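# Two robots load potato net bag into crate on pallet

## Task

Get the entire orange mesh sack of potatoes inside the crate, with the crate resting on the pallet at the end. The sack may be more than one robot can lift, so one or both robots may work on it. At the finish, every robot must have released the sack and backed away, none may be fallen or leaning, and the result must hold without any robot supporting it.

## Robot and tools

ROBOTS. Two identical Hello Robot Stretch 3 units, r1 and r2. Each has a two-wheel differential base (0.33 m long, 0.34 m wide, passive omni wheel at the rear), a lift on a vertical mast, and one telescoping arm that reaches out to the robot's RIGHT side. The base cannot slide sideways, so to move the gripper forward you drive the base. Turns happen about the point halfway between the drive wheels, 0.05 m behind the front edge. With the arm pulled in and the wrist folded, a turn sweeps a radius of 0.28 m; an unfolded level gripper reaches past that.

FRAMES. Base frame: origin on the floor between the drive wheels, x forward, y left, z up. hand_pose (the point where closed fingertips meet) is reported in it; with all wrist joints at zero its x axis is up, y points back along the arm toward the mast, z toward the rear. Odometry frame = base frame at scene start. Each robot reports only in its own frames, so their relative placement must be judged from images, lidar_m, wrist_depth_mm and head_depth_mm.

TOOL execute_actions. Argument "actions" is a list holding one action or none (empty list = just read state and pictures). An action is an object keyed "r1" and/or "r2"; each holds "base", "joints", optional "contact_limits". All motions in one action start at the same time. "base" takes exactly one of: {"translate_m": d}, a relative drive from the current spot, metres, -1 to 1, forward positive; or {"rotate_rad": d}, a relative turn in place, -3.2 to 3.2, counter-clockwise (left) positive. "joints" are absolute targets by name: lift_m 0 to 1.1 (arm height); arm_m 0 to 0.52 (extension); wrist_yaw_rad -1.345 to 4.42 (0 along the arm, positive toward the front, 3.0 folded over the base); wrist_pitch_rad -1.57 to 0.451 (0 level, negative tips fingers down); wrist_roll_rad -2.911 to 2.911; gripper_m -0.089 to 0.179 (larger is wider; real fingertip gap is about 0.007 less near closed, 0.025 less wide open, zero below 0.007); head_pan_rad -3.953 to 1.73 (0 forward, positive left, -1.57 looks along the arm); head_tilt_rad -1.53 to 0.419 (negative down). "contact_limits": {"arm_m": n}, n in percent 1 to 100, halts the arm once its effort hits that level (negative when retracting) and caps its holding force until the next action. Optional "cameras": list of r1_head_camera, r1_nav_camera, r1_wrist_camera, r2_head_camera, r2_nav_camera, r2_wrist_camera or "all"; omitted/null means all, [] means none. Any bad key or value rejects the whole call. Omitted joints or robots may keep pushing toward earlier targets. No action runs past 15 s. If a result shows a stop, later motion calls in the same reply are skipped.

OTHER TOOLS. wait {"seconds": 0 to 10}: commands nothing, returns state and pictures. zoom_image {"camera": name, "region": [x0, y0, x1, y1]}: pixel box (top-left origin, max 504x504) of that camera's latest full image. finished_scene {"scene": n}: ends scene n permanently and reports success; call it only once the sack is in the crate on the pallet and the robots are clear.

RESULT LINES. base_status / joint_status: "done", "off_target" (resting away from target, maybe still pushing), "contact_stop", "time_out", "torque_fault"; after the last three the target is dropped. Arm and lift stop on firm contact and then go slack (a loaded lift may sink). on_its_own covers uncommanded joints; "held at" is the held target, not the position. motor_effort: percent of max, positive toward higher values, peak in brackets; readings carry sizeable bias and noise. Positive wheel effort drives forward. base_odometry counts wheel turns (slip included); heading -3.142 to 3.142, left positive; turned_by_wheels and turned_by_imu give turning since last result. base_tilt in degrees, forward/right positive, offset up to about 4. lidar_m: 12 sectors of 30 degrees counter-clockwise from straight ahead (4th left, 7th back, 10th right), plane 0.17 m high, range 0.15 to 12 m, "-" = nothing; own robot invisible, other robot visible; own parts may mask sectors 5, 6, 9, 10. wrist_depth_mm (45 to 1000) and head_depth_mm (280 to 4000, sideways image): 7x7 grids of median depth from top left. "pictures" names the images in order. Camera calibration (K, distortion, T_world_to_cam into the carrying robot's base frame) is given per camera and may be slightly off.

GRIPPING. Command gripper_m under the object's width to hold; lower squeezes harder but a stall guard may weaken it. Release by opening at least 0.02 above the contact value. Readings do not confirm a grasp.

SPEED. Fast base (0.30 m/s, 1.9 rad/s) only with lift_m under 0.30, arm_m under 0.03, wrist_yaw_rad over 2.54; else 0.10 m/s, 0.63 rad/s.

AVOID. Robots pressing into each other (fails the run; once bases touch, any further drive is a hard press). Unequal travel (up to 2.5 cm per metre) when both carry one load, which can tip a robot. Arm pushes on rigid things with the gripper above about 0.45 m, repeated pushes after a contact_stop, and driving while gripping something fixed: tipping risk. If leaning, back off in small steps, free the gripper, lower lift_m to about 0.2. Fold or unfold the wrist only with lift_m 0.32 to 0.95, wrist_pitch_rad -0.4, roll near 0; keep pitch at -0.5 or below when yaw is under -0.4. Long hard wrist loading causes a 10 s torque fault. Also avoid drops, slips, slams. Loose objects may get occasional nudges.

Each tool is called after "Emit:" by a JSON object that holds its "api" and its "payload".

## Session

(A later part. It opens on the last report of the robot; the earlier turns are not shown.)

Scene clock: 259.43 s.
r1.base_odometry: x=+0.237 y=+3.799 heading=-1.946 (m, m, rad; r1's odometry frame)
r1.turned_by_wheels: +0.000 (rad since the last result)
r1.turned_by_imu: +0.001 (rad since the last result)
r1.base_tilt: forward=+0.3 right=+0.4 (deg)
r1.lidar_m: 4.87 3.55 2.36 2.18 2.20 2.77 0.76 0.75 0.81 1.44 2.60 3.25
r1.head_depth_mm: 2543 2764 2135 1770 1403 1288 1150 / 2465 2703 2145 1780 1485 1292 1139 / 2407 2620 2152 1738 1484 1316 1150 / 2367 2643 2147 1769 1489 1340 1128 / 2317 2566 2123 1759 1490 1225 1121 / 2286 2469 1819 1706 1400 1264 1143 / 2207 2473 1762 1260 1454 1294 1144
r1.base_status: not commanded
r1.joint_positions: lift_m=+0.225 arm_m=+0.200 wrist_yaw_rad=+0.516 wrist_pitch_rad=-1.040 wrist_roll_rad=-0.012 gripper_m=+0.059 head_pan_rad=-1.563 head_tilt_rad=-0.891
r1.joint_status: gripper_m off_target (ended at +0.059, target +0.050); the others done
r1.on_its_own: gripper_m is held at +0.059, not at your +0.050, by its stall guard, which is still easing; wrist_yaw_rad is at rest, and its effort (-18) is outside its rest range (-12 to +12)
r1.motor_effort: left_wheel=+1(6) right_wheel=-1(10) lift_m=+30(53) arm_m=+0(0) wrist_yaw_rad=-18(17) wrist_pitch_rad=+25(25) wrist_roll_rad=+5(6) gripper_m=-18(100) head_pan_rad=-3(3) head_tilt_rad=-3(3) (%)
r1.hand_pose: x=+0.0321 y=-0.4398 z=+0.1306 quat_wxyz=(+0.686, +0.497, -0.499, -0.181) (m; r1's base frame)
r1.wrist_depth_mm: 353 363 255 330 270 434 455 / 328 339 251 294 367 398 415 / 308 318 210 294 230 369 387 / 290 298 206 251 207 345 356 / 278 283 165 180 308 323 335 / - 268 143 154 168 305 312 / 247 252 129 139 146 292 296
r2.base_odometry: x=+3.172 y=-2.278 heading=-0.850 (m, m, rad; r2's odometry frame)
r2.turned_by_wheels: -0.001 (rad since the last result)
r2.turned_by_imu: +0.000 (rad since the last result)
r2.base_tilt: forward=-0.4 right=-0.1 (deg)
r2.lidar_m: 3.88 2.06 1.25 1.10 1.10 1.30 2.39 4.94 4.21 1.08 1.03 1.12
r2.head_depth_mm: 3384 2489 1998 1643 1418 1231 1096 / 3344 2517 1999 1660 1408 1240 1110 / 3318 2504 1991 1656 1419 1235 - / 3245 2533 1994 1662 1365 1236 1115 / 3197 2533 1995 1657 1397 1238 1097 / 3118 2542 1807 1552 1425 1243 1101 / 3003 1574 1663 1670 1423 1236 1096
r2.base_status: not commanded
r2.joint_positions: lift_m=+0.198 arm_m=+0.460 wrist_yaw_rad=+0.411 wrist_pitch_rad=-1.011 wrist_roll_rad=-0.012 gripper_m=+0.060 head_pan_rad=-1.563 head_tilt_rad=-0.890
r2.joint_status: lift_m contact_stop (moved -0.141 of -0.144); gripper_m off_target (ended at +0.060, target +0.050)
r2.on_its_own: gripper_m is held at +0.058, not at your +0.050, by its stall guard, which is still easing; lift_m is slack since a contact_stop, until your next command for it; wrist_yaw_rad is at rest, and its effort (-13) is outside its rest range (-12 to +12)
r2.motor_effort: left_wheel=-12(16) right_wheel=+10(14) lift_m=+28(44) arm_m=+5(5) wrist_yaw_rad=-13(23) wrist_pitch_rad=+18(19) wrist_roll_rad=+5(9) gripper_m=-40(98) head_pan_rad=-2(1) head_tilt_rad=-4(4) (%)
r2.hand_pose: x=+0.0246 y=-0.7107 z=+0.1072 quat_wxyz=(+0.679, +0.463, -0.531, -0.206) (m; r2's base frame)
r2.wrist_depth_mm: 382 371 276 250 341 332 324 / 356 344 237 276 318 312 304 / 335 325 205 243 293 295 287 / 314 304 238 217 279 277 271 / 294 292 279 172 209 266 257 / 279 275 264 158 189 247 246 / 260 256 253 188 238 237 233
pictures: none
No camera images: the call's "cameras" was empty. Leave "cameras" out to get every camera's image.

Emit:
{"api": "execute_actions", "payload": {"actions": [{"r1":{"joints":{"gripper_m":0.179}},"r2":{"joints":{"lift_m":0.21}}}], "cameras": []}}

Emit:
{"api": "execute_actions", "payload": {"actions": [{"r1":{"joints":{"lift_m":0.45,"arm_m":0.0,"wrist_pitch_rad":-0.95},"base":{"rotate_rad":0.7}}}], "cameras": []}}

Emit:
{"api": "execute_actions", "payload": {"actions": [{"r1":{"base":{"translate_m":0.5}}}], "cameras": []}}

Emit:
{"api": "execute_actions", "payload": {"actions": [{"r1":{"base":{"rotate_rad":-0.7}}}], "cameras": []}}

Emit:
{"api": "execute_actions", "payload": {"actions": [{"r1":{"base":{"translate_m":-0.38},"joints":{"arm_m":0.45}}}], "cameras": ["r1_head_camera","r1_wrist_camera"]}}

Scene clock: 266.10 s.
r1.base_odometry: x=+0.237 y=+3.799 heading=-1.946 (m, m, rad; r1's odometry frame)
r1.turned_by_wheels: +0.000 (rad since the last result)
r1.turned_by_imu: +0.001 (rad since the last result)
r1.base_tilt: forward=+0.0 right=+0.2 (deg)
r1.lidar_m: 4.88 3.54 2.35 2.18 2.21 2.77 0.76 0.75 0.81 1.44 2.61 3.24
r1.head_depth_mm: 2518 2739 2160 1756 1408 1295 1142 / 2472 2652 2162 1767 1486 1295 1144 / 2436 2633 2136 1775 1482 1316 1153 / 2371 2638 2158 1753 1492 1346 1129 / 2336 2574 2152 1758 1491 1233 1139 / 2262 2459 1818 1707 1417 1265 1144 / 2211 2452 1743 1257 1494 1289 1136
r1.base_status: not commanded
r1.joint_positions: lift_m=+0.225 arm_m=+0.200 wrist_yaw_rad=+0.503 wrist_pitch_rad=-0.963 wrist_roll_rad=-0.005 gripper_m=+0.179 head_pan_rad=-1.563 head_tilt_rad=-0.891
r1.joint_status: all done
r1.motor_effort: left_wheel=-2(3) right_wheel=+0(6) lift_m=+31(33) arm_m=+0(0) wrist_yaw_rad=-3(17) wrist_pitch_rad=+4(25) wrist_roll_rad=+2(8) gripper_m=+0(100) head_pan_rad=-2(3) head_tilt_rad=-3(3) (%)
r1.hand_pose: x=+0.0394 y=-0.4558 z=+0.1396 quat_wxyz=(+0.690, +0.474, -0.523, -0.161) (m; r1's base frame)
r1.wrist_depth_mm: 390 406 362 328 474 496 527 / 357 373 267 320 422 447 474 / 332 344 261 305 386 408 424 / 307 314 221 270 353 371 387 / - 293 246 250 322 341 355 / - 276 197 251 304 321 329 / 253 260 169 175 285 - 308
r2.base_odometry: x=+3.172 y=-2.278 heading=-0.849 (m, m, rad; r2's odometry frame)
r2.turned_by_wheels: +0.001 (rad since the last result)
r2.turned_by_imu: +0.002 (rad since the last result)
r2.base_tilt: forward=-0.3 right=-0.1 (deg)
r2.lidar_m: 3.86 2.05 1.24 1.10 1.10 1.31 2.39 4.95 4.17 1.06 1.00 1.12
r2.head_depth_mm: 3431 2514 1999 1651 1411 1230 1090 / 3388 2497 2013 1645 1406 1225 1112 / 3316 2512 2000 1658 1419 1232 - / 3208 2508 1989 1665 1354 1236 1117 / 3199 2521 2018 1657 1389 1241 1098 / 3140 2527 1821 1548 1422 1233 1101 / 3002 1574 1661 1665 1429 1236 1101
r2.base_status: not commanded
r2.joint_positions: lift_m=+0.209 arm_m=+0.460 wrist_yaw_rad=+0.411 wrist_pitch_rad=-1.002 wrist_roll_rad=-0.010 gripper_m=+0.096 head_pan_rad=-1.563 head_tilt_rad=-0.890
r2.joint_status: all done
r2.on_its_own: gripper_m is held at +0.094, not at your +0.050, by its stall guard, which is still easing; wrist_yaw_rad is at rest, and its effort (-13) is outside its rest range (-12 to +12)
r2.motor_effort: left_wheel=+2(11) right_wheel=-2(10) lift_m=+46(46) arm_m=+5(5) wrist_yaw_rad=-13(12) wrist_pitch_rad=+15(18) wrist_roll_rad=+4(5) gripper_m=-26(31) head_pan_rad=-2(2) head_tilt_rad=-4(4) (%)
r2.hand_pose: x=+0.0255 y=-0.7127 z=+0.1190 quat_wxyz=(+0.679, +0.460, -0.534, -0.204) (m; r2's base frame)
r2.wrist_depth_mm: 407 393 297 254 354 348 336 / 370 358 242 285 331 326 319 / 349 338 220 250 303 304 296 / 325 316 243 210 289 286 281 / 301 300 285 175 213 275 266 / 288 285 274 162 187 256 252 / 271 264 259 187 243 245 239
pictures: none
No camera images: the call's "cameras" was empty. Leave "cameras" out to get every camera's image.

Scene clock: 268.97 s.
r1.base_odometry: x=+0.237 y=+3.799 heading=-1.246 (m, m, rad; r1's odometry frame)
r1.turned_by_wheels: +0.700 (rad since the last result)
r1.turned_by_imu: +0.705 (rad since the last result)
r1.base_tilt: forward=+0.1 right=+0.2 (deg)
r1.lidar_m: 2.90 2.23 2.18 2.31 3.27 0.75 0.75 2.63 1.44 2.70 3.85 4.88
r1.head_depth_mm: 2272 2508 1771 1680 1498 1291 1147 / 2392 2644 2147 1314 1433 1222 1097 / 2504 2715 2145 1747 1478 1270 1184 / 2635 2762 2163 1763 1490 1291 1178 / 2811 2728 2137 1750 1488 1293 1147 / 2980 2764 2134 1753 1492 1296 1143 / 3184 2710 2115 1752 1498 1287 1140
r1.base_status: done
r1.joint_positions: lift_m=+0.450 arm_m=+0.001 wrist_yaw_rad=+0.502 wrist_pitch_rad=-0.962 wrist_roll_rad=-0.004 gripper_m=+0.179 head_pan_rad=-1.563 head_tilt_rad=-0.891
r1.joint_status: all done
r1.motor_effort: left_wheel=-1(4) right_wheel=+2(5) lift_m=+43(45) arm_m=-5(8) wrist_yaw_rad=-2(3) wrist_pitch_rad=+4(2) wrist_roll_rad=+2(2) gripper_m=+0(1) head_pan_rad=-3(3) head_tilt_rad=-3(3) (%)
r1.hand_pose: x=+0.0394 y=-0.2570 z=+0.3644 quat_wxyz=(+0.690, +0.473, -0.524, -0.161) (m; r1's base frame)
r1.wrist_depth_mm: 678 720 756 805 844 894 929 / 634 657 684 725 756 794 836 / 581 601 629 653 685 725 747 / 541 560 581 606 623 658 604 / - 521 546 562 577 590 543 / - 489 506 520 534 546 499 / 443 460 475 488 504 - 484
r2.base_odometry: x=+3.172 y=-2.278 heading=-0.849 (m, m, rad; r2's odometry frame)
r2.turned_by_wheels: +0.000 (rad since the last result)
r2.turned_by_imu: +0.001 (rad since the last result)
r2.base_tilt: forward=-0.4 right=+0.0 (deg)
r2.lidar_m: 3.88 2.06 1.25 1.10 1.10 1.31 2.39 4.94 4.16 1.45 1.34 1.12
r2.head_depth_mm: 3334 2493 1992 1655 1414 1229 1095 / 3434 2528 1984 1651 1408 1235 1114 / 3239 2492 2012 1655 1418 1236 - / 3261 2507 1997 1662 1361 1234 1118 / 3199 2537 1993 1659 1386 1234 1096 / 3105 2427 1734 1573 1420 1240 1097 / 3047 1579 1752 1632 1417 1243 1097
r2.base_status: not commanded
r2.joint_positions: lift_m=+0.209 arm_m=+0.460 wrist_yaw_rad=+0.411 wrist_pitch_rad=-1.001 wrist_roll_rad=-0.010 gripper_m=+0.108 head_pan_rad=-1.563 head_tilt_rad=-0.890
r2.joint_status: not commanded
r2.on_its_own: gripper_m is held at +0.107, not at your +0.050, by its stall guard, which is not easing now
r2.motor_effort: left_wheel=+2(2) right_wheel=-2(2) lift_m=+46(46) arm_m=+5(5) wrist_yaw_rad=-12(12) wrist_pitch_rad=+15(16) wrist_roll_rad=+4(4) gripper_m=-22(25) head_pan_rad=-2(1) head_tilt_rad=-4(4) (%)
r2.hand_pose: x=+0.0255 y=-0.7127 z=+0.1191 quat_wxyz=(+0.680, +0.460, -0.534, -0.204) (m; r2's base frame)
r2.wrist_depth_mm: 404 391 293 256 354 349 340 / 369 362 244 288 335 325 313 / 342 339 220 251 303 305 294 / 323 315 244 210 291 287 281 / 306 299 285 175 213 273 266 / 288 286 272 161 187 258 253 / 270 261 260 187 243 244 241
pictures: none
No camera images: the call's "cameras" was empty. Leave "cameras" out to get every camera's image.

Scene clock: 274.97 s.
r1.base_odometry: x=+0.396 y=+3.325 heading=-1.246 (m, m, rad; r1's odometry frame)
r1.turned_by_wheels: +0.000 (rad since the last result)
r1.turned_by_imu: +0.004 (rad since the last result)
r1.base_tilt: forward=+0.0 right=+0.5 (deg)
r1.lidar_m: 2.53 1.95 1.91 2.02 2.89 1.22 1.23 1.76 2.83 2.97 4.24 4.48
r1.head_depth_mm: 2565 2691 2148 1770 1505 1294 1142 / 2663 2731 2135 1758 1494 1286 1160 / 2784 2755 2131 1754 1489 1287 1175 / 2974 2754 2139 1761 1485 1295 1180 / 3090 2768 2140 1728 1479 1285 1142 / 3272 2730 2131 1763 1491 1283 1141 / 3421 2774 2111 1754 1489 1288 1137
r1.base_status: done
r1.joint_positions: lift_m=+0.450 arm_m=+0.001 wrist_yaw_rad=+0.502 wrist_pitch_rad=-0.962 wrist_roll_rad=-0.004 gripper_m=+0.179 head_pan_rad=-1.563 head_tilt_rad=-0.891
r1.joint_status: not commanded
r1.motor_effort: left_wheel=-1(4) right_wheel=+1(5) lift_m=+44(43) arm_m=-5(5) wrist_yaw_rad=-3(2) wrist_pitch_rad=+3(3) wrist_roll_rad=+1(2) gripper_m=+0(0) head_pan_rad=-3(3) head_tilt_rad=-3(3) (%)
r1.hand_pose: x=+0.0394 y=-0.2570 z=+0.3644 quat_wxyz=(+0.690, +0.473, -0.524, -0.161) (m; r1's base frame)
r1.wrist_depth_mm: 673 719 751 799 839 880 935 / 635 652 686 723 748 793 823 / 581 607 640 644 696 714 765 / 542 561 580 596 626 660 690 / - 518 541 557 581 604 627 / - 489 502 518 540 563 582 / 440 457 473 484 504 - 542
r2.base_odometry: x=+3.172 y=-2.278 heading=-0.849 (m, m, rad; r2's odometry frame)
r2.turned_by_wheels: +0.000 (rad since the last result)
r2.turned_by_imu: +0.001 (rad since the last result)
r2.base_tilt: forward=-0.4 right=+0.0 (deg)
r2.lidar_m: 3.88 2.07 1.24 1.10 1.10 1.31 2.39 4.95 4.16 1.77 1.34 1.12
r2.head_depth_mm: 3383 2488 1983 1651 1408 1227 1093 / 3400 2497 1986 1657 1405 1237 1111 / 3349 2508 1991 1667 1413 1234 - / 3282 2353 1943 1655 1359 1232 1111 / 2975 2421 1910 1669 1392 1233 1099 / 3096 2537 2017 1591 1416 1240 1101 / 3022 2515 2021 1657 1428 1235 1097
r2.base_status: not commanded
r2.joint_positions: lift_m=+0.209 arm_m=+0.460 wrist_yaw_rad=+0.411 wrist_pitch_rad=-1.001 wrist_roll_rad=-0.010 gripper_m=+0.108 head_pan_rad=-1.563 head_tilt_rad=-0.890
r2.joint_status: not commanded
r2.on_its_own: gripper_m is held at +0.107, not at your +0.050, by its stall guard, which is not easing now
r2.motor_effort: left_wheel=+2(3) right_wheel=-2(2) lift_m=+46(45) arm_m=+5(5) wrist_yaw_rad=-12(13) wrist_pitch_rad=+15(15) wrist_roll_rad=+4(4) gripper_m=-21(21) head_pan_rad=-2(3) head_tilt_rad=-4(4) (%)
r2.hand_pose: x=+0.0255 y=-0.7127 z=+0.1191 quat_wxyz=(+0.680, +0.460, -0.534, -0.204) (m; r2's base frame)
r2.wrist_depth_mm: 403 388 296 253 355 347 337 / 371 355 244 287 330 326 317 / 345 337 219 252 304 303 297 / 321 317 244 208 291 288 279 / 304 299 287 174 213 270 269 / 286 283 270 161 186 258 255 / 271 263 260 187 244 245 238
pictures: none
No camera images: the call's "cameras" was empty. Leave "cameras" out to get every camera's image.

Scene clock: 277.07 s.
r1.base_odometry: x=+0.396 y=+3.325 heading=-1.946 (m, m, rad; r1's odometry frame)
r1.turned_by_wheels: -0.700 (rad since the last result)
r1.turned_by_imu: -0.704 (rad since the last result)
r1.base_tilt: forward=+0.2 right=+0.3 (deg)
r1.lidar_m: 4.47 3.09 2.06 1.91 1.93 2.43 4.20 1.23 1.33 1.08 2.87 3.57
r1.head_depth_mm: 2829 2742 2143 1773 1493 1304 1143 / 2768 2765 2140 1758 1423 1291 1163 / 2697 2716 2151 1758 1459 1294 1182 / 2601 2442 1959 1675 1475 1296 1176 / 2587 2546 2024 1751 1485 1296 1139 / 2515 2767 2144 1757 1492 1294 1138 / 2505 2654 2132 1748 1490 1296 1140
r1.base_status: done
r1.joint_positions: lift_m=+0.450 arm_m=+0.001 wrist_yaw_rad=+0.502 wrist_pitch_rad=-0.962 wrist_roll_rad=-0.004 gripper_m=+0.179 head_pan_rad=-1.563 head_tilt_rad=-0.891
r1.joint_status: not commanded
r1.motor_effort: left_wheel=+1(6) right_wheel=-1(4) lift_m=+44(44) arm_m=-5(5) wrist_yaw_rad=-2(3) wrist_pitch_rad=+3(4) wrist_roll_rad=+2(2) gripper_m=+0(1) head_pan_rad=-3(2) head_tilt_rad=-3(3) (%)
r1.hand_pose: x=+0.0394 y=-0.2570 z=+0.3644 quat_wxyz=(+0.690, +0.473, -0.524, -0.161) (m; r1's base frame)
r1.wrist_depth_mm: 682 716 759 789 846 881 776 / 632 649 685 714 765 790 720 / 582 596 632 653 694 708 669 / 540 559 578 602 634 660 638 / - 519 537 555 579 604 601 / - 488 502 517 540 565 577 / 442 458 473 481 504 - 534
r2.base_odometry: x=+3.172 y=-2.278 heading=-0.849 (m, m, rad; r2's odometry frame)
r2.turned_by_wheels: +0.000 (rad since the last result)
r2.turned_by_imu: +0.000 (rad since the last result)
r2.base_tilt: forward=-0.4 right=-0.1 (deg)
r2.lidar_m: 3.87 2.06 1.24 1.10 1.10 1.30 2.40 4.96 4.15 1.77 1.35 1.11
r2.head_depth_mm: 3374 2506 1990 1640 1412 1232 1095 / 3392 2516 2004 1662 1411 1231 1115 / 3297 2517 2000 1658 1411 1235 - / 3257 2418 1954 1666 1359 1234 1116 / 1669 2062 1913 1653 1393 1237 1101 / 3081 2538 2010 1598 1420 1240 1097 / 3062 2554 2019 1660 1417 1240 1098
r2.base_status: not commanded
r2.joint_positions: lift_m=+0.209 arm_m=+0.460 wrist_yaw_rad=+0.411 wrist_pitch_rad=-1.001 wrist_roll_rad=-0.010 gripper_m=+0.108 head_pan_rad=-1.563 head_tilt_rad=-0.890
r2.joint_status: not commanded
r2.on_its_own: gripper_m is held at +0.107, not at your +0.050, by its stall guard, which is not easing now; wrist_yaw_rad is at rest, and its effort (-13) is outside its rest range (-12 to +12)
r2.motor_effort: left_wheel=+2(2) right_wheel=-2(2) lift_m=+46(45) arm_m=+5(5) wrist_yaw_rad=-13(13) wrist_pitch_rad=+15(15) wrist_roll_rad=+4(4) gripper_m=-21(20) head_pan_rad=-1(2) head_tilt_rad=-4(4) (%)
r2.hand_pose: x=+0.0255 y=-0.7127 z=+0.1191 quat_wxyz=(+0.680, +0.460, -0.534, -0.204) (m; r2's base frame)
r2.wrist_depth_mm: 399 387 296 253 358 345 334 / 374 360 242 284 333 326 315 / 345 337 220 252 303 303 299 / 324 314 243 210 287 286 280 / 305 298 283 174 214 272 266 / 289 284 271 162 187 256 252 / 270 263 259 187 243 247 239
pictures: none
No camera images: the call's "cameras" was empty. Leave "cameras" out to get every camera's image.

Scene clock: 281.87 s.
r1.base_odometry: x=+0.535 y=+3.679 heading=-1.946 (m, m, rad; r1's odometry frame)
r1.turned_by_wheels: +0.000 (rad since the last result)
r1.turned_by_imu: -0.001 (rad since the last result)
r1.base_tilt: forward=+0.0 right=+0.4 (deg)
r1.lidar_m: 4.84 2.99 2.01 1.86 1.88 2.37 3.82 0.88 0.95 1.76 2.91 3.64
r1.head_depth_mm: 2877 2750 2150 1544 1452 1292 1142 / 2815 2733 2135 1700 1494 1296 1142 / 2729 2766 2135 1802 1489 1268 1135 / 2699 2742 2144 1870 1461 1285 1144 / 2614 2709 2079 1754 1403 1295 1144 / 2541 2443 1966 1679 1494 1295 1142 / 2506 2612 1958 1753 1484 1287 1142
r1.base_status: done
r1.joint_positions: lift_m=+0.450 arm_m=+0.450 wrist_yaw_rad=+0.501 wrist_pitch_rad=-0.962 wrist_roll_rad=-0.003 gripper_m=+0.179 head_pan_rad=-1.563 head_tilt_rad=-0.891
r1.joint_status: all done
r1.motor_effort: left_wheel=+1(4) right_wheel=-1(4) lift_m=+45(44) arm_m=+6(6) wrist_yaw_rad=-2(3) wrist_pitch_rad=+3(4) wrist_roll_rad=+1(2) gripper_m=+0(0) head_pan_rad=-3(3) head_tilt_rad=-3(3) (%)
r1.hand_pose: x=+0.0393 y=-0.7059 z=+0.3644 quat_wxyz=(+0.689, +0.472, -0.525, -0.161) (m; r1's base frame)
r1.wrist_depth_mm: 691 717 750 789 837 884 930 / 631 653 684 627 752 799 828 / 585 600 616 568 695 711 746 / 545 562 577 532 614 655 682 / - 523 529 484 575 599 626 / - 486 502 411 541 564 579 / 444 457 467 396 501 - 536
r2.base_odometry: x=+3.172 y=-2.278 heading=-0.849 (m, m, rad; r2's odometry frame)
r2.turned_by_wheels: +0.000 (rad since the last result)
r2.turned_by_imu: +0.001 (rad since the last result)
r2.base_tilt: forward=-0.3 right=-0.1 (deg)
r2.lidar_m: 3.87 2.06 1.25 1.10 1.10 1.31 2.39 4.94 4.16 1.78 1.35 1.12
r2.head_depth_mm: 3371 2498 2012 1647 1413 1230 1091 / 3355 2509 1983 1660 1421 1227 1106 / 3367 2510 1992 1659 1412 1234 - / 3233 2528 2001 1657 1361 1235 1107 / 3156 2532 1997 1667 1389 1239 1098 / 3096 2543 1908 1590 1421 1245 1100 / 1696 1762 1914 1672 1421 1243 1103
r2.base_status: not commanded
r2.joint_positions: lift_m=+0.209 arm_m=+0.460 wrist_yaw_rad=+0.411 wrist_pitch_rad=-1.001 wrist_roll_rad=-0.010 gripper_m=+0.108 head_pan_rad=-1.563 head_tilt_rad=-0.890
r2.joint_status: not commanded
r2.on_its_own: gripper_m is held at +0.107, not at your +0.050, by its stall guard, which is not easing now
r2.motor_effort: left_wheel=+2(2) right_wheel=-2(2) lift_m=+46(45) arm_m=+5(4) wrist_yaw_rad=-12(13) wrist_pitch_rad=+15(15) wrist_roll_rad=+4(4) gripper_m=-21(21) head_pan_rad=+0(2) head_tilt_rad=-4(4) (%)
r2.hand_pose: x=+0.0255 y=-0.7127 z=+0.1191 quat_wxyz=(+0.680, +0.460, -0.534, -0.204) (m; r2's base frame)
r2.wrist_depth_mm: 399 388 297 254 357 347 337 / 372 359 244 282 334 326 317 / 341 335 220 253 303 301 296 / 324 316 245 210 288 287 279 / 304 299 286 176 213 273 265 / 285 285 271 161 187 257 252 / 273 264 259 186 244 246 242
pictures: r1_head_camera (sideways: a quarter turn clockwise sets it upright), r1_wrist_camera
camera_calibration (this result's frames):
r1_head_camera: T_world_to_cam=[[0.0416204, 0.727523, -0.68482, 0.909884], [0.99826, -0.0589308, -0.00193559, -0.00134265], [-0.0417652, -0.683548, -0.72871, 0.906405], [0, 0, 0, 1]] pos_world=[0.00132671, -0.0424698, 1.28361]
r1_wrist_camera: T_world_to_cam=[[-0.823748, -0.55257, 0.126908, -0.419904], [-0.547398, 0.716865, -0.43181, 0.726716], [0.147629, -0.425172, -0.892992, 0.180805], [0, 0, 0, 1]] pos_world=[0.0252157, -0.67611, 0.528549]
Images, in order (width x height): r1_head_camera 896x504, r1_wrist_camera 644x364.

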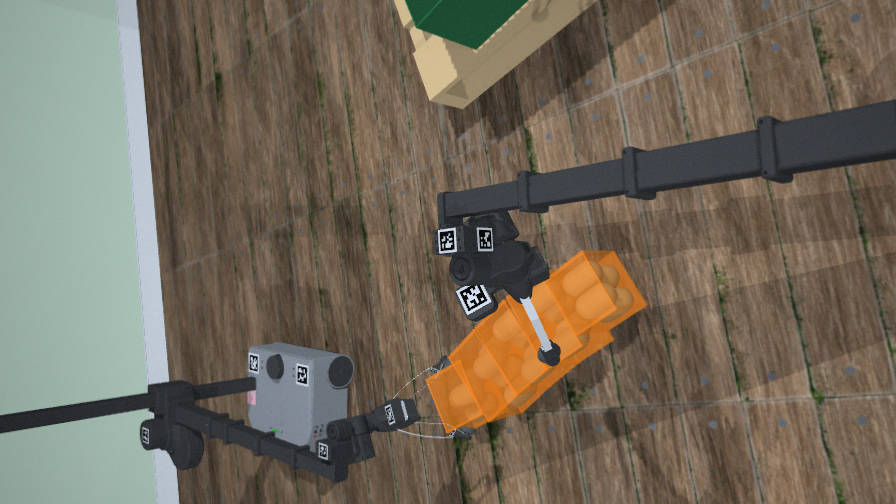

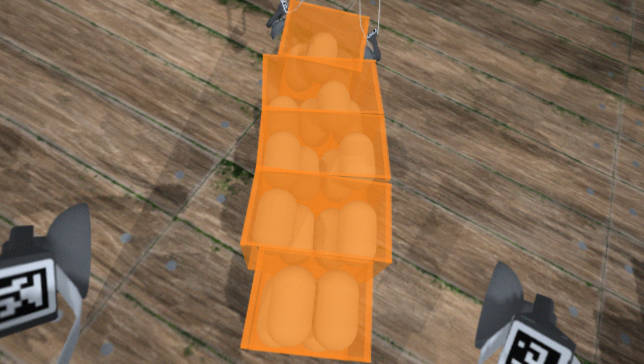

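Emit:
{"api": "execute_actions", "payload": {"actions": [{"r1":{"base":{"translate_m":-0.025},"joints":{"arm_m":0.475,"lift_m":0.175}},"r2":{"joints":{"gripper_m":0.179,"wrist_yaw_rad":0.4}}}], "cameras": ["r1_wrist_camera","r2_wrist_camera"]}}

Scene clock: 292.53 s.
r1.base_odometry: x=+0.544 y=+3.702 heading=-1.946 (m, m, rad; r1's odometry frame)
r1.turned_by_wheels: +0.000 (rad since the last result)
r1.turned_by_imu: +0.001 (rad since the last result)
r1.base_tilt: forward=+0.0 right=+0.3 (deg)
r1.lidar_m: 4.85 2.99 2.01 1.86 1.88 2.36 3.79 0.86 0.92 1.14 1.12 3.65
r1.head_depth_mm: 2842 2766 2146 1466 1460 1293 1150 / 2817 2780 2147 1686 1482 1294 1149 / 2770 2748 2180 1753 1488 1295 1139 / 2685 2755 2139 1763 1549 1289 1144 / 2630 2745 2138 1757 1433 1296 1146 / 2543 2428 1988 1702 1458 1296 1137 / 2560 2516 1921 1753 1482 1295 1143
r1.base_status: done
r1.joint_positions: lift_m=+0.176 arm_m=+0.475 wrist_yaw_rad=+0.506 wrist_pitch_rad=-0.951 wrist_roll_rad=+0.002 gripper_m=+0.179 head_pan_rad=-1.563 head_tilt_rad=-0.891
r1.joint_status: all done
r1.motor_effort: left_wheel=+3(4) right_wheel=-3(6) lift_m=+16(36) arm_m=+5(7) wrist_yaw_rad=-7(7) wrist_pitch_rad=+1(3) wrist_roll_rad=-1(1) gripper_m=-1(0) head_pan_rad=-2(2) head_tilt_rad=-3(3) (%)
r1.hand_pose: x=+0.0411 y=-0.7326 z=+0.0917 quat_wxyz=(+0.689, +0.471, -0.528, -0.157) (m; r1's base frame)
r1.wrist_depth_mm: 332 348 241 293 263 426 451 / 305 319 198 288 215 381 401 / 282 290 198 242 195 345 358 / 261 269 161 173 292 313 326 / - 249 144 154 271 290 297 / - 233 134 143 154 270 275 / 213 218 135 142 234 - 258
r2.base_odometry: x=+3.172 y=-2.278 heading=-0.849 (m, m, rad; r2's odometry frame)
r2.turned_by_wheels: +0.000 (rad since the last result)
r2.turned_by_imu: +0.001 (rad since the last result)
r2.base_tilt: forward=-0.4 right=+0.0 (deg)
r2.lidar_m: 3.86 2.06 1.25 1.10 1.10 1.30 2.40 4.94 4.18 1.15 1.34 1.12
r2.head_depth_mm: 3366 2520 1984 1645 1412 1235 1091 / 3412 2496 1991 1654 1423 1230 1107 / 3289 2505 2013 1659 1415 1235 - / 3236 2514 1988 1657 1359 1239 1110 / 3180 2517 1997 1664 1393 1230 1103 / 3090 2563 1932 1554 1412 1242 1092 / 3016 1893 1847 1668 1431 1239 1101
r2.base_status: not commanded
r2.joint_positions: lift_m=+0.209 arm_m=+0.460 wrist_yaw_rad=+0.407 wrist_pitch_rad=-0.984 wrist_roll_rad=-0.011 gripper_m=+0.179 head_pan_rad=-1.563 head_tilt_rad=-0.890
r2.joint_status: all done
r2.motor_effort: left_wheel=-3(6) right_wheel=+2(5) lift_m=+41(46) arm_m=+5(5) wrist_yaw_rad=-8(13) wrist_pitch_rad=+10(15) wrist_roll_rad=+4(5) gripper_m=+0(86) head_pan_rad=-3(3) head_tilt_rad=-4(4) (%)
r2.hand_pose: x=+0.0266 y=-0.7165 z=+0.1213 quat_wxyz=(+0.681, +0.454, -0.539, -0.199) (m; r2's base frame)
r2.wrist_depth_mm: 409 401 319 258 364 358 346 / 380 371 250 288 342 332 320 / 347 347 220 261 313 310 300 / 327 319 246 252 290 290 286 / 310 306 289 188 278 278 269 / 289 - 275 177 216 259 - / 274 265 260 179 245 247 242
pictures: r1_wrist_camera, r2_wrist_camera
camera_calibration (this result's frames):
r1_wrist_camera: T_world_to_cam=[[-0.823826, -0.552894, 0.124976, -0.398664], [-0.545244, 0.712655, -0.441397, 0.626773], [0.154981, -0.431776, -0.888566, -0.0798125], [0, 0, 0, 1]] pos_world=[0.025684, -0.701553, 0.25556]
r2_wrist_camera: T_world_to_cam=[[-0.939399, -0.338234, -0.0559234, -0.19891], [-0.292333, 0.875525, -0.384704, 0.711799], [0.179082, -0.345043, -0.921344, 0.026453], [0, 0, 0, 1]] pos_world=[0.0164893, -0.681348, 0.287081]
Images, in order (width x height): r1_wrist_camera 644x364, r2_wrist_camera 644x364.

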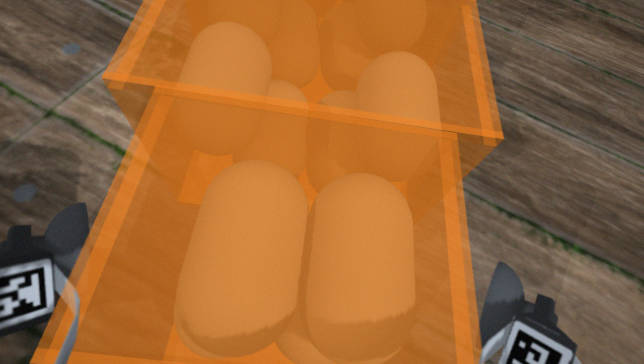

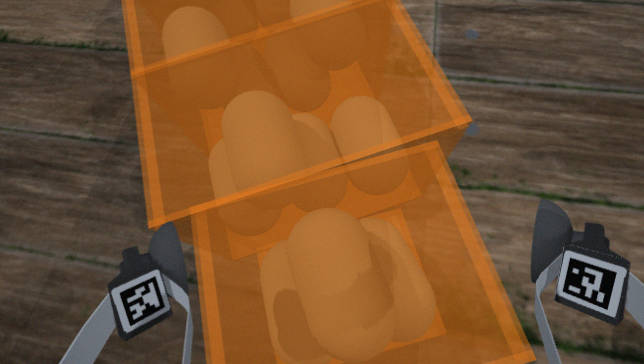

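Lower r2 then grip both, lift high and move.

Emit:
{"api": "execute_actions", "payload": {"actions": [{"r2":{"joints":{"lift_m":0.18,"arm_m":0.475,"wrist_yaw_rad":0.3}}}], "cameras": []}}

Emit:
{"api": "execute_actions", "payload": {"actions": [{"r1":{"joints":{"gripper_m":0.05}},"r2":{"joints":{"gripper_m":0.05}}}], "cameras": []}}

Emit:
{"api": "execute_actions", "payload": {"actions": [{"r1":{"base":{"translate_m":-0.25},"joints":{"lift_m":0.4,"gripper_m":0.04}},"r2":{"base":{"translate_m":0.25},"joints":{"lift_m":0.4,"gripper_m":0.04,"wrist_yaw_rad":0.4}}}], "cameras": ["r1_head_camera","r2_head_camera"]}}

Scene clock: 297.00 s.
r1.base_odometry: x=+0.544 y=+3.702 heading=-1.946 (m, m, rad; r1's odometry frame)
r1.turned_by_wheels: +0.000 (rad since the last result)
r1.turned_by_imu: +0.000 (rad since the last result)
r1.base_tilt: forward=+0.1 right=+0.3 (deg)
r1.lidar_m: 4.85 2.98 2.01 1.85 1.88 2.37 3.79 0.86 0.92 1.77 2.92 3.67
r1.head_depth_mm: 2888 2778 2158 1483 1464 1287 1146 / 2788 2771 2156 1671 1486 1292 1142 / 2753 2759 2161 1743 1487 1295 1142 / 2686 2773 2131 1747 1556 1300 1145 / 2624 2705 2141 1774 1432 1292 1137 / 2543 2443 1978 1717 1466 1292 1143 / 2528 2511 1923 1774 1480 1294 1142
r1.base_status: not commanded
r1.joint_positions: lift_m=+0.176 arm_m=+0.475 wrist_yaw_rad=+0.506 wrist_pitch_rad=-0.951 wrist_roll_rad=+0.002 gripper_m=+0.179 head_pan_rad=-1.563 head_tilt_rad=-0.891
r1.joint_status: not commanded
r1.motor_effort: left_wheel=+3(3) right_wheel=-3(3) lift_m=+16(15) arm_m=+5(5) wrist_yaw_rad=-7(7) wrist_pitch_rad=+0(1) wrist_roll_rad=-1(1) gripper_m=+0(0) head_pan_rad=-2(3) head_tilt_rad=-3(3) (%)
r1.hand_pose: x=+0.0411 y=-0.7326 z=+0.0917 quat_wxyz=(+0.689, +0.471, -0.528, -0.157) (m; r1's base frame)
r1.wrist_depth_mm: 333 348 239 295 265 427 449 / 305 316 198 289 214 380 400 / 281 289 195 242 196 344 359 / 262 269 161 176 292 314 327 / - 249 144 154 169 288 300 / - 232 134 143 153 270 276 / 213 218 134 140 234 - 256
r2.base_odometry: x=+3.172 y=-2.278 heading=-0.849 (m, m, rad; r2's odometry frame)
r2.turned_by_wheels: +0.001 (rad since the last result)
r2.turned_by_imu: +0.002 (rad since the last result)
r2.base_tilt: forward=-0.3 right=-0.1 (deg)
r2.lidar_m: 3.89 2.05 1.24 1.10 1.10 1.30 2.39 4.95 4.16 1.15 1.34 1.12
r2.head_depth_mm: 3375 2506 1986 1646 1411 1230 1089 / 3357 2500 1996 1659 1404 1231 1113 / 3315 2521 1983 1655 1414 1231 - / 3207 2538 1999 1680 1361 1238 1119 / 3164 2539 2001 1663 1392 1241 1095 / 3113 2559 1920 1552 1418 1234 1096 / 3028 1901 1837 1675 1422 1235 1100
r2.base_status: not commanded
r2.joint_positions: lift_m=+0.196 arm_m=+0.474 wrist_yaw_rad=+0.349 wrist_pitch_rad=-1.016 wrist_roll_rad=-0.025 gripper_m=+0.179 head_pan_rad=-1.563 head_tilt_rad=-0.890
r2.joint_status: lift_m contact_stop (moved -0.013 of -0.029); wrist_yaw_rad off_target (ended at +0.349, target +0.300); the others done
r2.on_its_own: lift_m is slack since a contact_stop, until your next command for it (your +0.180 is given up); wrist_yaw_rad is at rest, and its effort (-57) is outside its rest range (-12 to +12)
r2.motor_effort: left_wheel=+10(9) right_wheel=-7(7) lift_m=+28(34) arm_m=+14(11) wrist_yaw_rad=-57(54) wrist_pitch_rad=+20(20) wrist_roll_rad=+10(10) gripper_m=-1(2) head_pan_rad=-2(3) head_tilt_rad=-4(4) (%)
r2.hand_pose: x=+0.0176 y=-0.7265 z=+0.1046 quat_wxyz=(+0.675, +0.449, -0.540, -0.226) (m; r2's base frame)
r2.wrist_depth_mm: 378 228 289 244 335 327 317 / 352 338 234 284 321 309 301 / 330 320 197 243 295 290 283 / 312 305 194 237 276 276 268 / 292 288 272 172 262 262 256 / 276 - 261 162 203 246 - / 261 254 247 156 235 234 232
pictures: none
No camera images: the call's "cameras" was empty. Leave "cameras" out to get every camera's image.

not run: a stop came earlier in this reply.

not run: a stop came earlier in this reply.

Emit:
{"api": "execute_actions", "payload": {"actions": [{"r1":{"joints":{"gripper_m":0.05}},"r2":{"joints":{"gripper_m":0.05,"lift_m":0.2,"wrist_yaw_rad":0.38,"arm_m":0.465}}}], "cameras": []}}

Emit:
{"api": "execute_actions", "payload": {"actions": [{"r1":{"base":{"translate_m":-0.25},"joints":{"lift_m":0.4,"gripper_m":0.04}},"r2":{"base":{"translate_m":0.25},"joints":{"lift_m":0.42,"gripper_m":0.04}}}], "cameras": ["r1_head_camera","r2_head_camera"]}}

Scene clock: 301.43 s.
r1.base_odometry: x=+0.544 y=+3.702 heading=-1.946 (m, m, rad; r1's odometry frame)
r1.turned_by_wheels: +0.000 (rad since the last result)
r1.turned_by_imu: +0.000 (rad since the last result)
r1.base_tilt: forward=+0.2 right=+0.3 (deg)
r1.lidar_m: 4.85 2.98 2.00 1.85 1.88 2.36 3.79 0.86 0.92 1.76 2.91 3.66
r1.head_depth_mm: 2879 2735 2153 1471 1461 1292 1146 / 2807 2763 2137 1670 1501 1298 1141 / 2753 2766 2139 1765 1485 1287 1145 / 2715 2764 2137 1757 1540 1287 1146 / 2629 2747 2169 1749 1432 1295 1136 / 2491 2436 1972 1703 1452 1288 1147 / 2565 2525 1929 1746 1501 1292 1140
r1.base_status: not commanded
r1.joint_positions: lift_m=+0.176 arm_m=+0.475 wrist_yaw_rad=+0.510 wrist_pitch_rad=-0.944 wrist_roll_rad=-0.002 gripper_m=+0.053 head_pan_rad=-1.563 head_tilt_rad=-0.891
r1.joint_status: all done
r1.motor_effort: left_wheel=+1(2) right_wheel=+1(6) lift_m=+16(15) arm_m=+5(5) wrist_yaw_rad=-10(10) wrist_pitch_rad=-2(3) wrist_roll_rad=+0(1) gripper_m=-71(100) head_pan_rad=-3(3) head_tilt_rad=-3(3) (%)
r1.hand_pose: x=+0.0423 y=-0.7338 z=+0.0927 quat_wxyz=(+0.691, +0.470, -0.527, -0.152) (m; r1's base frame)
r1.wrist_depth_mm: 341 355 244 303 261 438 466 / 311 322 202 291 222 390 411 / 284 292 196 246 200 352 368 / 264 272 203 234 210 318 334 / 249 255 148 156 276 292 303 / - 236 136 145 152 274 282 / 214 220 135 141 142 256 259
r2.base_odometry: x=+3.172 y=-2.278 heading=-0.849 (m, m, rad; r2's odometry frame)
r2.turned_by_wheels: +0.000 (rad since the last result)
r2.turned_by_imu: +0.001 (rad since the last result)
r2.base_tilt: forward=-0.2 right=+0.0 (deg)
r2.lidar_m: 3.87 2.05 1.24 1.10 1.10 1.31 2.39 4.94 4.17 1.14 1.35 1.12
r2.head_depth_mm: 3382 2538 1985 1647 1403 1232 1094 / 3426 2509 1989 1653 1417 1234 1110 / 3299 2508 2013 1645 1408 1230 - / 3242 2513 1991 1652 1360 1238 1113 / 3235 2510 2010 1653 1380 1233 1094 / 3153 2540 1938 1576 1416 1235 1097 / 3028 1890 1849 1664 1409 1238 1091
r2.base_status: not commanded
r2.joint_positions: lift_m=+0.200 arm_m=+0.465 wrist_yaw_rad=+0.402 wrist_pitch_rad=-0.982 wrist_roll_rad=-0.017 gripper_m=+0.052 head_pan_rad=-1.563 head_tilt_rad=-0.890
r2.joint_status: wrist_yaw_rad off_target (ended at +0.402, target +0.380); the others done
r2.on_its_own: wrist_yaw_rad is at rest, and its effort (-25) is outside its rest range (-12 to +12)
r2.motor_effort: left_wheel=+9(8) right_wheel=-7(8) lift_m=+38(39) arm_m=+0(9) wrist_yaw_rad=-25(26) wrist_pitch_rad=+10(15) wrist_roll_rad=+7(9) gripper_m=-45(98) head_pan_rad=-2(2) head_tilt_rad=-4(4) (%)
r2.hand_pose: x=+0.0262 y=-0.7225 z=+0.1117 quat_wxyz=(+0.682, +0.453, -0.538, -0.199) (m; r2's base frame)
r2.wrist_depth_mm: 398 386 297 248 359 344 338 / 372 355 233 283 331 322 312 / 341 333 210 248 298 301 292 / 317 313 238 237 283 281 275 / 297 291 277 178 266 270 261 / 282 277 266 167 205 251 246 / 266 256 253 165 197 237 234
pictures: none
No camera images: the call's "cameras" was empty. Leave "cameras" out to get every camera's image.

Scene clock: 305.03 s.
r1.base_odometry: x=+0.636 y=+3.935 heading=-1.945 (m, m, rad; r1's odometry frame)
r1.turned_by_wheels: +0.000 (rad since the last result)
r1.turned_by_imu: +0.004 (rad since the last result)
r1.base_tilt: forward=+0.1 right=+0.3 (deg)
r1.lidar_m: 5.09 2.93 1.98 1.83 1.85 2.33 3.54 0.65 0.68 0.68 2.95 3.71
r1.head_depth_mm: 2844 2738 2152 1543 1254 1230 1145 / 2780 2740 2146 1476 1371 1291 1149 / 2715 2773 2150 1626 1454 1288 1139 / 2706 2714 2147 1858 1422 1283 1137 / 2686 2724 2153 1743 1397 1290 1142 / 2528 2639 1933 1756 1454 1292 1140 / 2416 2505 1947 1745 1481 1296 1135
r1.base_status: done
r1.joint_positions: lift_m=+0.399 arm_m=+0.475 wrist_yaw_rad=+0.523 wrist_pitch_rad=-1.063 wrist_roll_rad=-0.030 gripper_m=+0.061 head_pan_rad=-1.563 head_tilt_rad=-0.891
r1.joint_status: gripper_m off_target (ended at +0.061, target +0.040); the others done
r1.on_its_own: gripper_m is held at +0.059, not at your +0.040, by its stall guard, which is still easing; wrist_yaw_rad is at rest, and its effort (-24) is outside its rest range (-12 to +12)
r1.motor_effort: left_wheel=+10(18) right_wheel=-10(29) lift_m=+65(66) arm_m=-1(5) wrist_yaw_rad=-24(24) wrist_pitch_rad=+31(33) wrist_roll_rad=+14(14) gripper_m=-47(100) head_pan_rad=-2(3) head_tilt_rad=-3(3) (%)
r1.hand_pose: x=+0.0301 y=-0.7098 z=+0.3019 quat_wxyz=(+0.689, +0.507, -0.486, -0.182) (m; r1's base frame)
r1.wrist_depth_mm: 535 559 580 612 634 666 697 / 504 524 525 561 592 625 649 / 477 498 458 431 550 581 604 / 452 465 332 343 522 536 492 / 436 442 223 248 487 505 496 / - 424 149 162 461 483 469 / 389 399 132 141 148 462 442
r2.base_odometry: x=+3.337 y=-2.465 heading=-0.849 (m, m, rad; r2's odometry frame)
r2.turned_by_wheels: +0.000 (rad since the last result)
r2.turned_by_imu: +0.001 (rad since the last result)
r2.base_tilt: forward=-0.3 right=+0.0 (deg)
r2.lidar_m: 3.63 2.15 1.30 1.15 1.16 1.37 2.52 5.21 4.10 1.02 0.94 0.97
r2.head_depth_mm: 3363 2515 1986 1653 1395 1232 1090 / 3370 2518 1990 1646 1413 1245 1113 / 3253 2489 1999 1679 1419 1233 1129 / 3263 2524 2027 1734 1427 1231 1111 / 3127 2510 1991 1641 1409 1239 1090 / 3109 2546 1905 1499 1414 1237 1099 / 2931 1972 1855 1671 1420 1241 1099
r2.base_status: done
r2.joint_positions: lift_m=+0.419 arm_m=+0.465 wrist_yaw_rad=+0.378 wrist_pitch_rad=-0.956 wrist_roll_rad=-0.002 gripper_m=+0.040 head_pan_rad=-1.564 head_tilt_rad=-0.891
r2.joint_status: all done
r2.on_its_own: wrist_yaw_rad moved -0.025 to your old target +0.380
r2.motor_effort: left_wheel=-1(33) right_wheel=+0(22) lift_m=+39(51) arm_m=-1(1) wrist_yaw_rad=+4(27) wrist_pitch_rad=+2(13) wrist_roll_rad=+1(7) gripper_m=+0(93) head_pan_rad=-2(2) head_tilt_rad=-4(4) (%)
r2.hand_pose: x=+0.0257 y=-0.7292 z=+0.3349 quat_wxyz=(+0.678, +0.438, -0.555, -0.202) (m; r2's base frame)
r2.wrist_depth_mm: 561 721 430 659 647 633 605 / 550 658 498 494 603 577 568 / 582 601 569 504 555 542 526 / 553 574 544 473 514 509 488 / 524 519 523 441 488 483 466 / 500 496 480 466 457 451 442 / 468 460 451 447 435 426 411
pictures: r1_head_camera (sideways: a quarter turn clockwise sets it upright), r2_head_camera (sideways: a quarter turn clockwise sets it upright)
camera_calibration (this result's frames):
r1_head_camera: T_world_to_cam=[[0.0416205, 0.727523, -0.68482, 0.909884], [0.99826, -0.0589309, -0.00193559, -0.00134265], [-0.0417653, -0.683548, -0.72871, 0.906405], [0, 0, 0, 1]] pos_world=[0.00132671, -0.0424698, 1.28361]
r2_head_camera: T_world_to_cam=[[0.0575516, 0.775382, -0.628865, 0.835239], [0.99823, -0.054147, 0.0245922, -0.0388953], [-0.0149828, -0.629167, -0.777126, 0.971481], [0, 0, 0, 1]] pos_world=[0.00531268, -0.0385112, 1.28117]
Images, in order (width x height): r1_head_camera 896x504, r2_head_camera 896x504.

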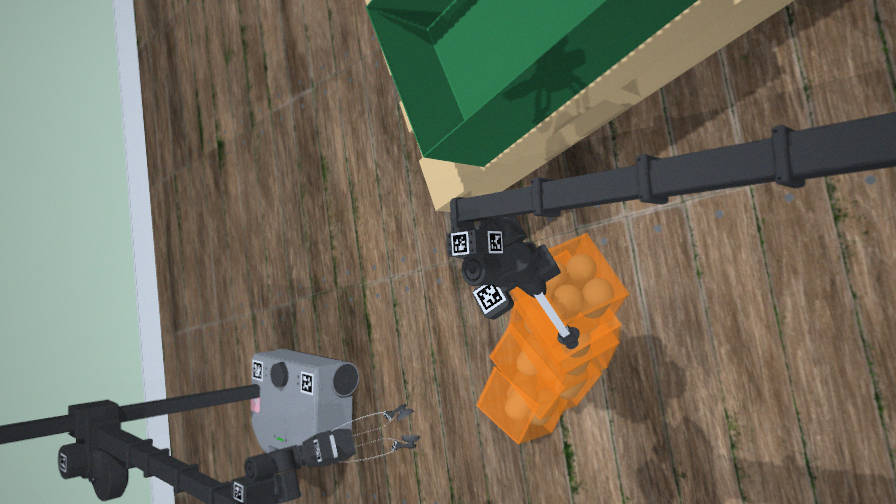

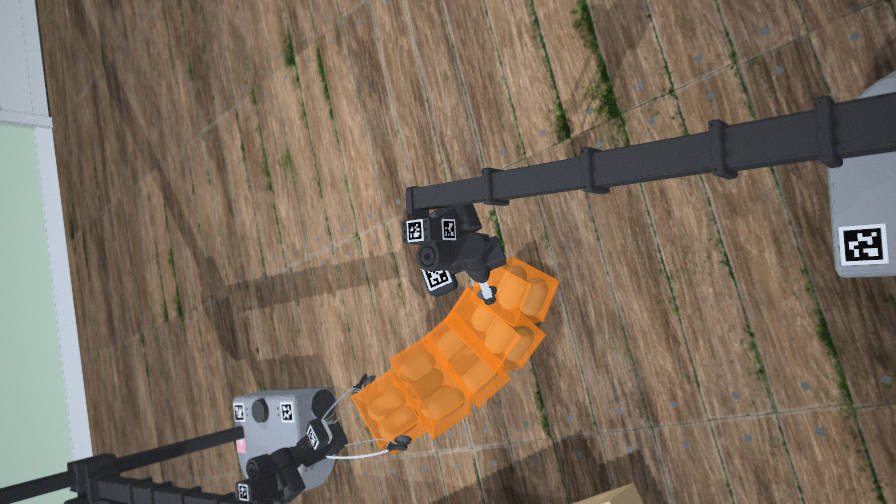

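Emit:
{"api": "execute_actions", "payload": {"actions": [{"r1":{"joints":{"lift_m":0.23,"gripper_m":0.05}},"r2":{"joints":{"gripper_m":0.179,"wrist_yaw_rad":0.5,"arm_m":0.45,"lift_m":0.4}}}], "cameras": ["r2_head_camera","r2_wrist_camera"]}}

Scene clock: 318.67 s.
r1.base_odometry: x=+0.636 y=+3.935 heading=-1.946 (m, m, rad; r1's odometry frame)
r1.turned_by_wheels: -0.001 (rad since the last result)
r1.turned_by_imu: +0.000 (rad since the last result)
r1.base_tilt: forward=+0.3 right=+0.2 (deg)
r1.lidar_m: 5.10 2.94 1.97 1.83 1.85 2.33 3.53 0.65 0.67 1.90 2.95 3.70
r1.head_depth_mm: 2883 2745 2155 1551 1258 1233 1142 / 2839 2762 2179 1467 1364 1290 1146 / 2798 2724 2146 1627 1493 1304 1150 / 2709 2774 2127 1766 1427 1290 1140 / 2683 2713 2143 1753 1420 1295 1146 / 2533 2650 1951 1756 1454 1293 1139 / 2472 2434 1949 1760 1475 1291 1140
r1.base_status: not commanded
r1.joint_positions: lift_m=+0.230 arm_m=+0.475 wrist_yaw_rad=+0.514 wrist_pitch_rad=-1.051 wrist_roll_rad=-0.017 gripper_m=+0.061 head_pan_rad=-1.563 head_tilt_rad=-0.891
r1.joint_status: gripper_m off_target (ended at +0.061, target +0.050); the others done
r1.on_its_own: gripper_m is held at +0.059, not at your +0.050, by its stall guard, which is still easing; wrist_yaw_rad is at rest, and its effort (-15) is outside its rest range (-12 to +12)
r1.motor_effort: left_wheel=-8(9) right_wheel=+12(12) lift_m=+22(57) arm_m=+2(2) wrist_yaw_rad=-15(23) wrist_pitch_rad=+28(43) wrist_roll_rad=+8(14) gripper_m=-40(100) head_pan_rad=-3(3) head_tilt_rad=-3(3) (%)
r1.hand_pose: x=+0.0307 y=-0.7125 z=+0.1348 quat_wxyz=(+0.686, +0.500, -0.495, -0.184) (m; r1's base frame)
r1.wrist_depth_mm: 353 367 264 328 409 437 460 / 330 342 258 296 377 404 421 / 311 318 218 292 354 373 392 / 293 299 210 255 215 349 363 / 280 289 172 189 314 327 338 / - 271 146 158 290 312 318 / 250 255 130 140 145 297 300
r2.base_odometry: x=+3.337 y=-2.465 heading=-0.849 (m, m, rad; r2's odometry frame)
r2.turned_by_wheels: +0.000 (rad since the last result)
r2.turned_by_imu: +0.003 (rad since the last result)
r2.base_tilt: forward=-0.3 right=+0.0 (deg)
r2.lidar_m: 3.64 2.15 1.31 1.15 1.15 1.37 2.51 5.19 4.06 1.11 0.94 0.97
r2.head_depth_mm: 3365 2491 1992 1652 1400 1231 1093 / 3352 2494 1974 1659 1412 1243 1112 / 3285 2506 1990 1681 1443 1233 1136 / 3264 2500 1988 1744 1386 1234 1119 / 3117 2531 2025 1665 1393 1237 1098 / 3105 2527 1910 1550 1419 1237 1101 / 2951 1724 1815 1655 1427 1244 1102
r2.base_status: not commanded
r2.joint_positions: lift_m=+0.401 arm_m=+0.450 wrist_yaw_rad=+0.496 wrist_pitch_rad=-0.956 wrist_roll_rad=-0.002 gripper_m=+0.179 head_pan_rad=-1.564 head_tilt_rad=-0.891
r2.joint_status: all done
r2.motor_effort: left_wheel=-2(2) right_wheel=+0(0) lift_m=+16(32) arm_m=-3(1) wrist_yaw_rad=+4(6) wrist_pitch_rad=+2(2) wrist_roll_rad=+1(1) gripper_m=-1(84) head_pan_rad=-2(2) head_tilt_rad=-4(4) (%)
r2.hand_pose: x=+0.0394 y=-0.7080 z=+0.3160 quat_wxyz=(+0.689, +0.470, -0.528, -0.161) (m; r2's base frame)
r2.wrist_depth_mm: 505 685 649 551 634 600 583 / 484 619 607 518 585 562 551 / 517 573 578 474 528 519 512 / 516 534 520 441 486 489 475 / 525 507 499 469 455 464 450 / 491 - 470 447 435 432 - / 464 435 437 427 418 406 406
pictures: r2_head_camera (sideways: a quarter turn clockwise sets it upright), r2_wrist_camera
camera_calibration (this result's frames):
r2_head_camera: T_world_to_cam=[[0.0575517, 0.775382, -0.628865, 0.835239], [0.99823, -0.0541471, 0.0245922, -0.0388953], [-0.0149829, -0.629167, -0.777126, 0.971481], [0, 0, 0, 1]] pos_world=[0.00531267, -0.0385112, 1.28117]
r2_wrist_camera: T_world_to_cam=[[-0.907538, -0.415239, -0.0628596, -0.226674], [-0.355802, 0.83973, -0.410194, 0.768222], [0.223113, -0.349901, -0.90983, 0.197683], [0, 0, 0, 1]] pos_world=[0.0235141, -0.670053, 0.480728]
Images, in order (width x height): r2_head_camera 896x504, r2_wrist_camera 644x364.

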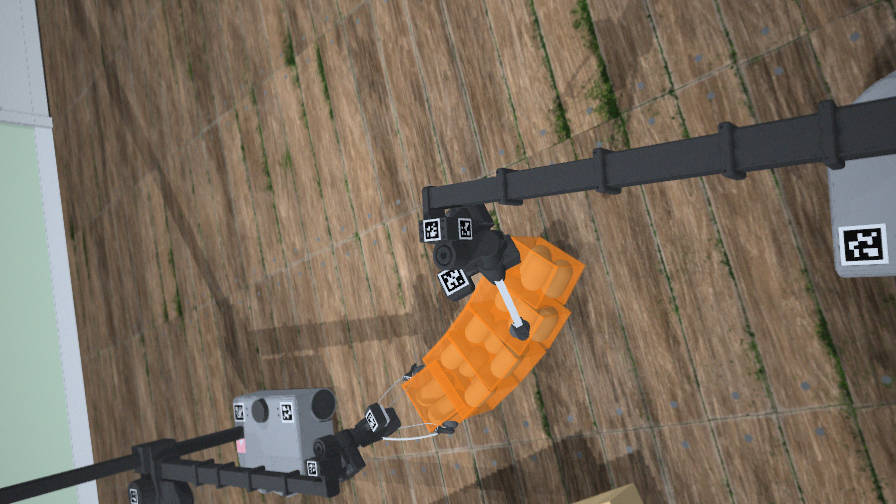

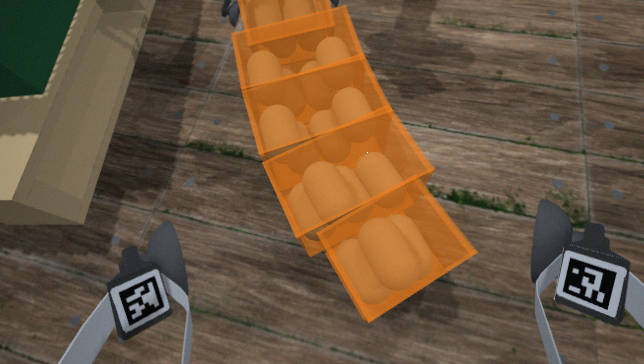

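Emit:
{"api": "execute_actions", "payload": {"actions": [{"r1":{"joints":{"gripper_m":0.045}},"r2":{"base":{"translate_m":-0.08},"joints":{"wrist_yaw_rad":0.8,"arm_m":0.52,"lift_m":0.28}}}], "cameras": ["r2_head_camera","r2_wrist_camera"]}}

Scene clock: 325.23 s.
r1.base_odometry: x=+0.636 y=+3.935 heading=-1.946 (m, m, rad; r1's odometry frame)
r1.turned_by_wheels: +0.000 (rad since the last result)
r1.turned_by_imu: +0.001 (rad since the last result)
r1.base_tilt: forward=-0.1 right=+0.1 (deg)
r1.lidar_m: 5.09 2.93 1.97 1.83 1.85 2.33 3.55 0.65 0.68 1.76 2.95 3.70
r1.head_depth_mm: 2877 2751 2157 1536 1254 1229 1144 / 2825 2757 2143 1465 1364 1293 1144 / 2795 2732 2144 1635 1480 1314 1151 / 2749 2739 2139 1754 1428 1288 1140 / 2686 2782 2143 1760 1417 1291 1139 / 2630 2729 2007 1770 1460 1287 1136 / 2468 1800 1959 1706 1476 1298 1145
r1.base_status: not commanded
r1.joint_positions: lift_m=+0.230 arm_m=+0.475 wrist_yaw_rad=+0.514 wrist_pitch_rad=-1.051 wrist_roll_rad=-0.017 gripper_m=+0.056 head_pan_rad=-1.563 head_tilt_rad=-0.891
r1.joint_status: gripper_m off_target (ended at +0.056, target +0.045)
r1.on_its_own: gripper_m is held at +0.054, not at your +0.045, by its stall guard, which is still easing; wrist_yaw_rad is at rest, and its effort (-15) is outside its rest range (-12 to +12)
r1.motor_effort: left_wheel=-7(8) right_wheel=+12(12) lift_m=+22(22) arm_m=+2(2) wrist_yaw_rad=-15(14) wrist_pitch_rad=+28(28) wrist_roll_rad=+8(8) gripper_m=-24(100) head_pan_rad=-2(3) head_tilt_rad=-4(4) (%)
r1.hand_pose: x=+0.0307 y=-0.7125 z=+0.1348 quat_wxyz=(+0.686, +0.500, -0.495, -0.184) (m; r1's base frame)
r1.wrist_depth_mm: 350 366 264 329 409 440 461 / 329 341 254 295 379 404 421 / 311 321 219 292 354 375 389 / 294 298 209 255 216 348 361 / 278 290 172 188 313 328 340 / - 272 146 158 292 311 318 / 250 258 130 140 145 296 302
r2.base_odometry: x=+3.284 y=-2.405 heading=-0.849 (m, m, rad; r2's odometry frame)
r2.turned_by_wheels: +0.000 (rad since the last result)
r2.turned_by_imu: +0.001 (rad since the last result)
r2.base_tilt: forward=-0.3 right=+0.0 (deg)
r2.lidar_m: 3.73 2.13 1.28 1.13 1.14 1.35 2.47 5.12 4.12 1.78 1.00 1.01
r2.head_depth_mm: 3379 2489 1999 1644 1413 1234 1090 / 3364 2492 2001 1654 1413 1235 1108 / 3254 2490 1984 1695 1418 1239 - / 3171 2518 1999 1740 1416 1234 1113 / 3158 2531 1992 1674 1394 1231 1096 / 3109 2531 1946 1550 1416 1236 1093 / 3006 1993 1858 1627 1419 1239 1099
r2.base_status: done
r2.joint_positions: lift_m=+0.281 arm_m=+0.520 wrist_yaw_rad=+0.797 wrist_pitch_rad=-0.957 wrist_roll_rad=-0.002 gripper_m=+0.179 head_pan_rad=-1.564 head_tilt_rad=-0.891
r2.joint_status: all done
r2.motor_effort: left_wheel=-1(7) right_wheel=+0(3) lift_m=+15(14) arm_m=+4(5) wrist_yaw_rad=+4(6) wrist_pitch_rad=+2(2) wrist_roll_rad=+1(1) gripper_m=-1(1) head_pan_rad=-3(2) head_tilt_rad=-4(4) (%)
r2.hand_pose: x=+0.0700 y=-0.7543 z=+0.1960 quat_wxyz=(+0.706, +0.543, -0.451, -0.056) (m; r2's base frame)
r2.wrist_depth_mm: 516 513 501 414 468 458 445 / 477 479 451 369 433 419 409 / 453 439 426 343 400 397 384 / 424 404 395 330 375 366 360 / 394 391 373 269 346 348 338 / 368 - 351 290 327 324 - / 346 331 327 321 315 309 303
pictures: r2_head_camera (sideways: a quarter turn clockwise sets it upright), r2_wrist_camera
camera_calibration (this result's frames):
r2_head_camera: T_world_to_cam=[[0.0575516, 0.775382, -0.628865, 0.835239], [0.99823, -0.054147, 0.0245922, -0.0388953], [-0.0149828, -0.629167, -0.777126, 0.971481], [0, 0, 0, 1]] pos_world=[0.00531268, -0.0385112, 1.28117]
r2_wrist_camera: T_world_to_cam=[[-0.744191, -0.665006, -0.0628274, -0.425576], [-0.588338, 0.697106, -0.409758, 0.677349], [0.316289, -0.267974, -0.910028, 0.12075], [0, 0, 0, 1]] pos_world=[0.0436086, -0.722837, 0.360697]
Images, in order (width x height): r2_head_camera 896x504, r2_wrist_camera 644x364.

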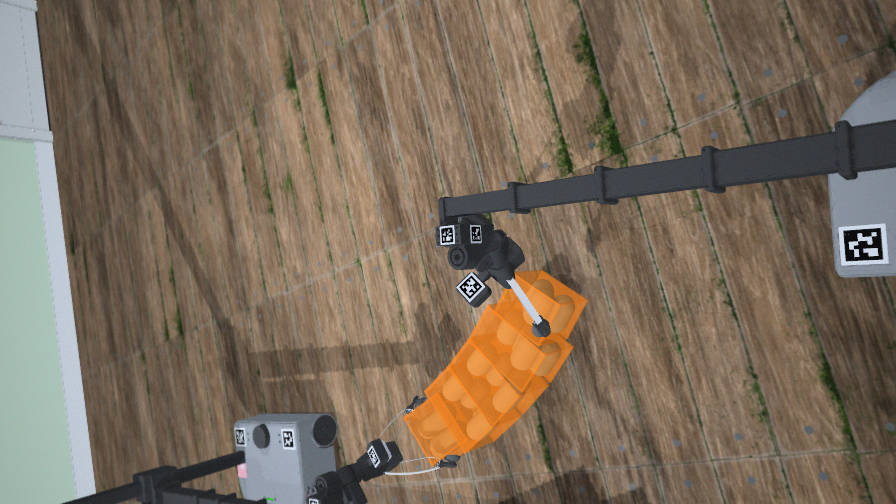

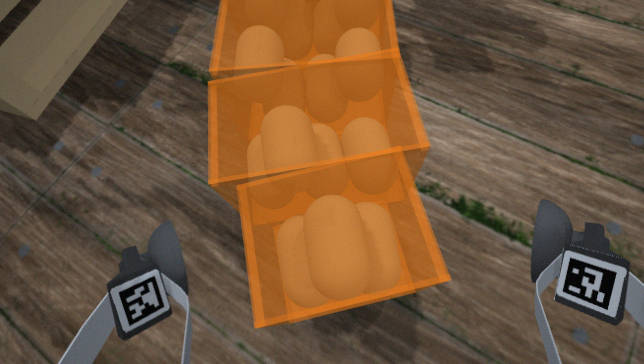

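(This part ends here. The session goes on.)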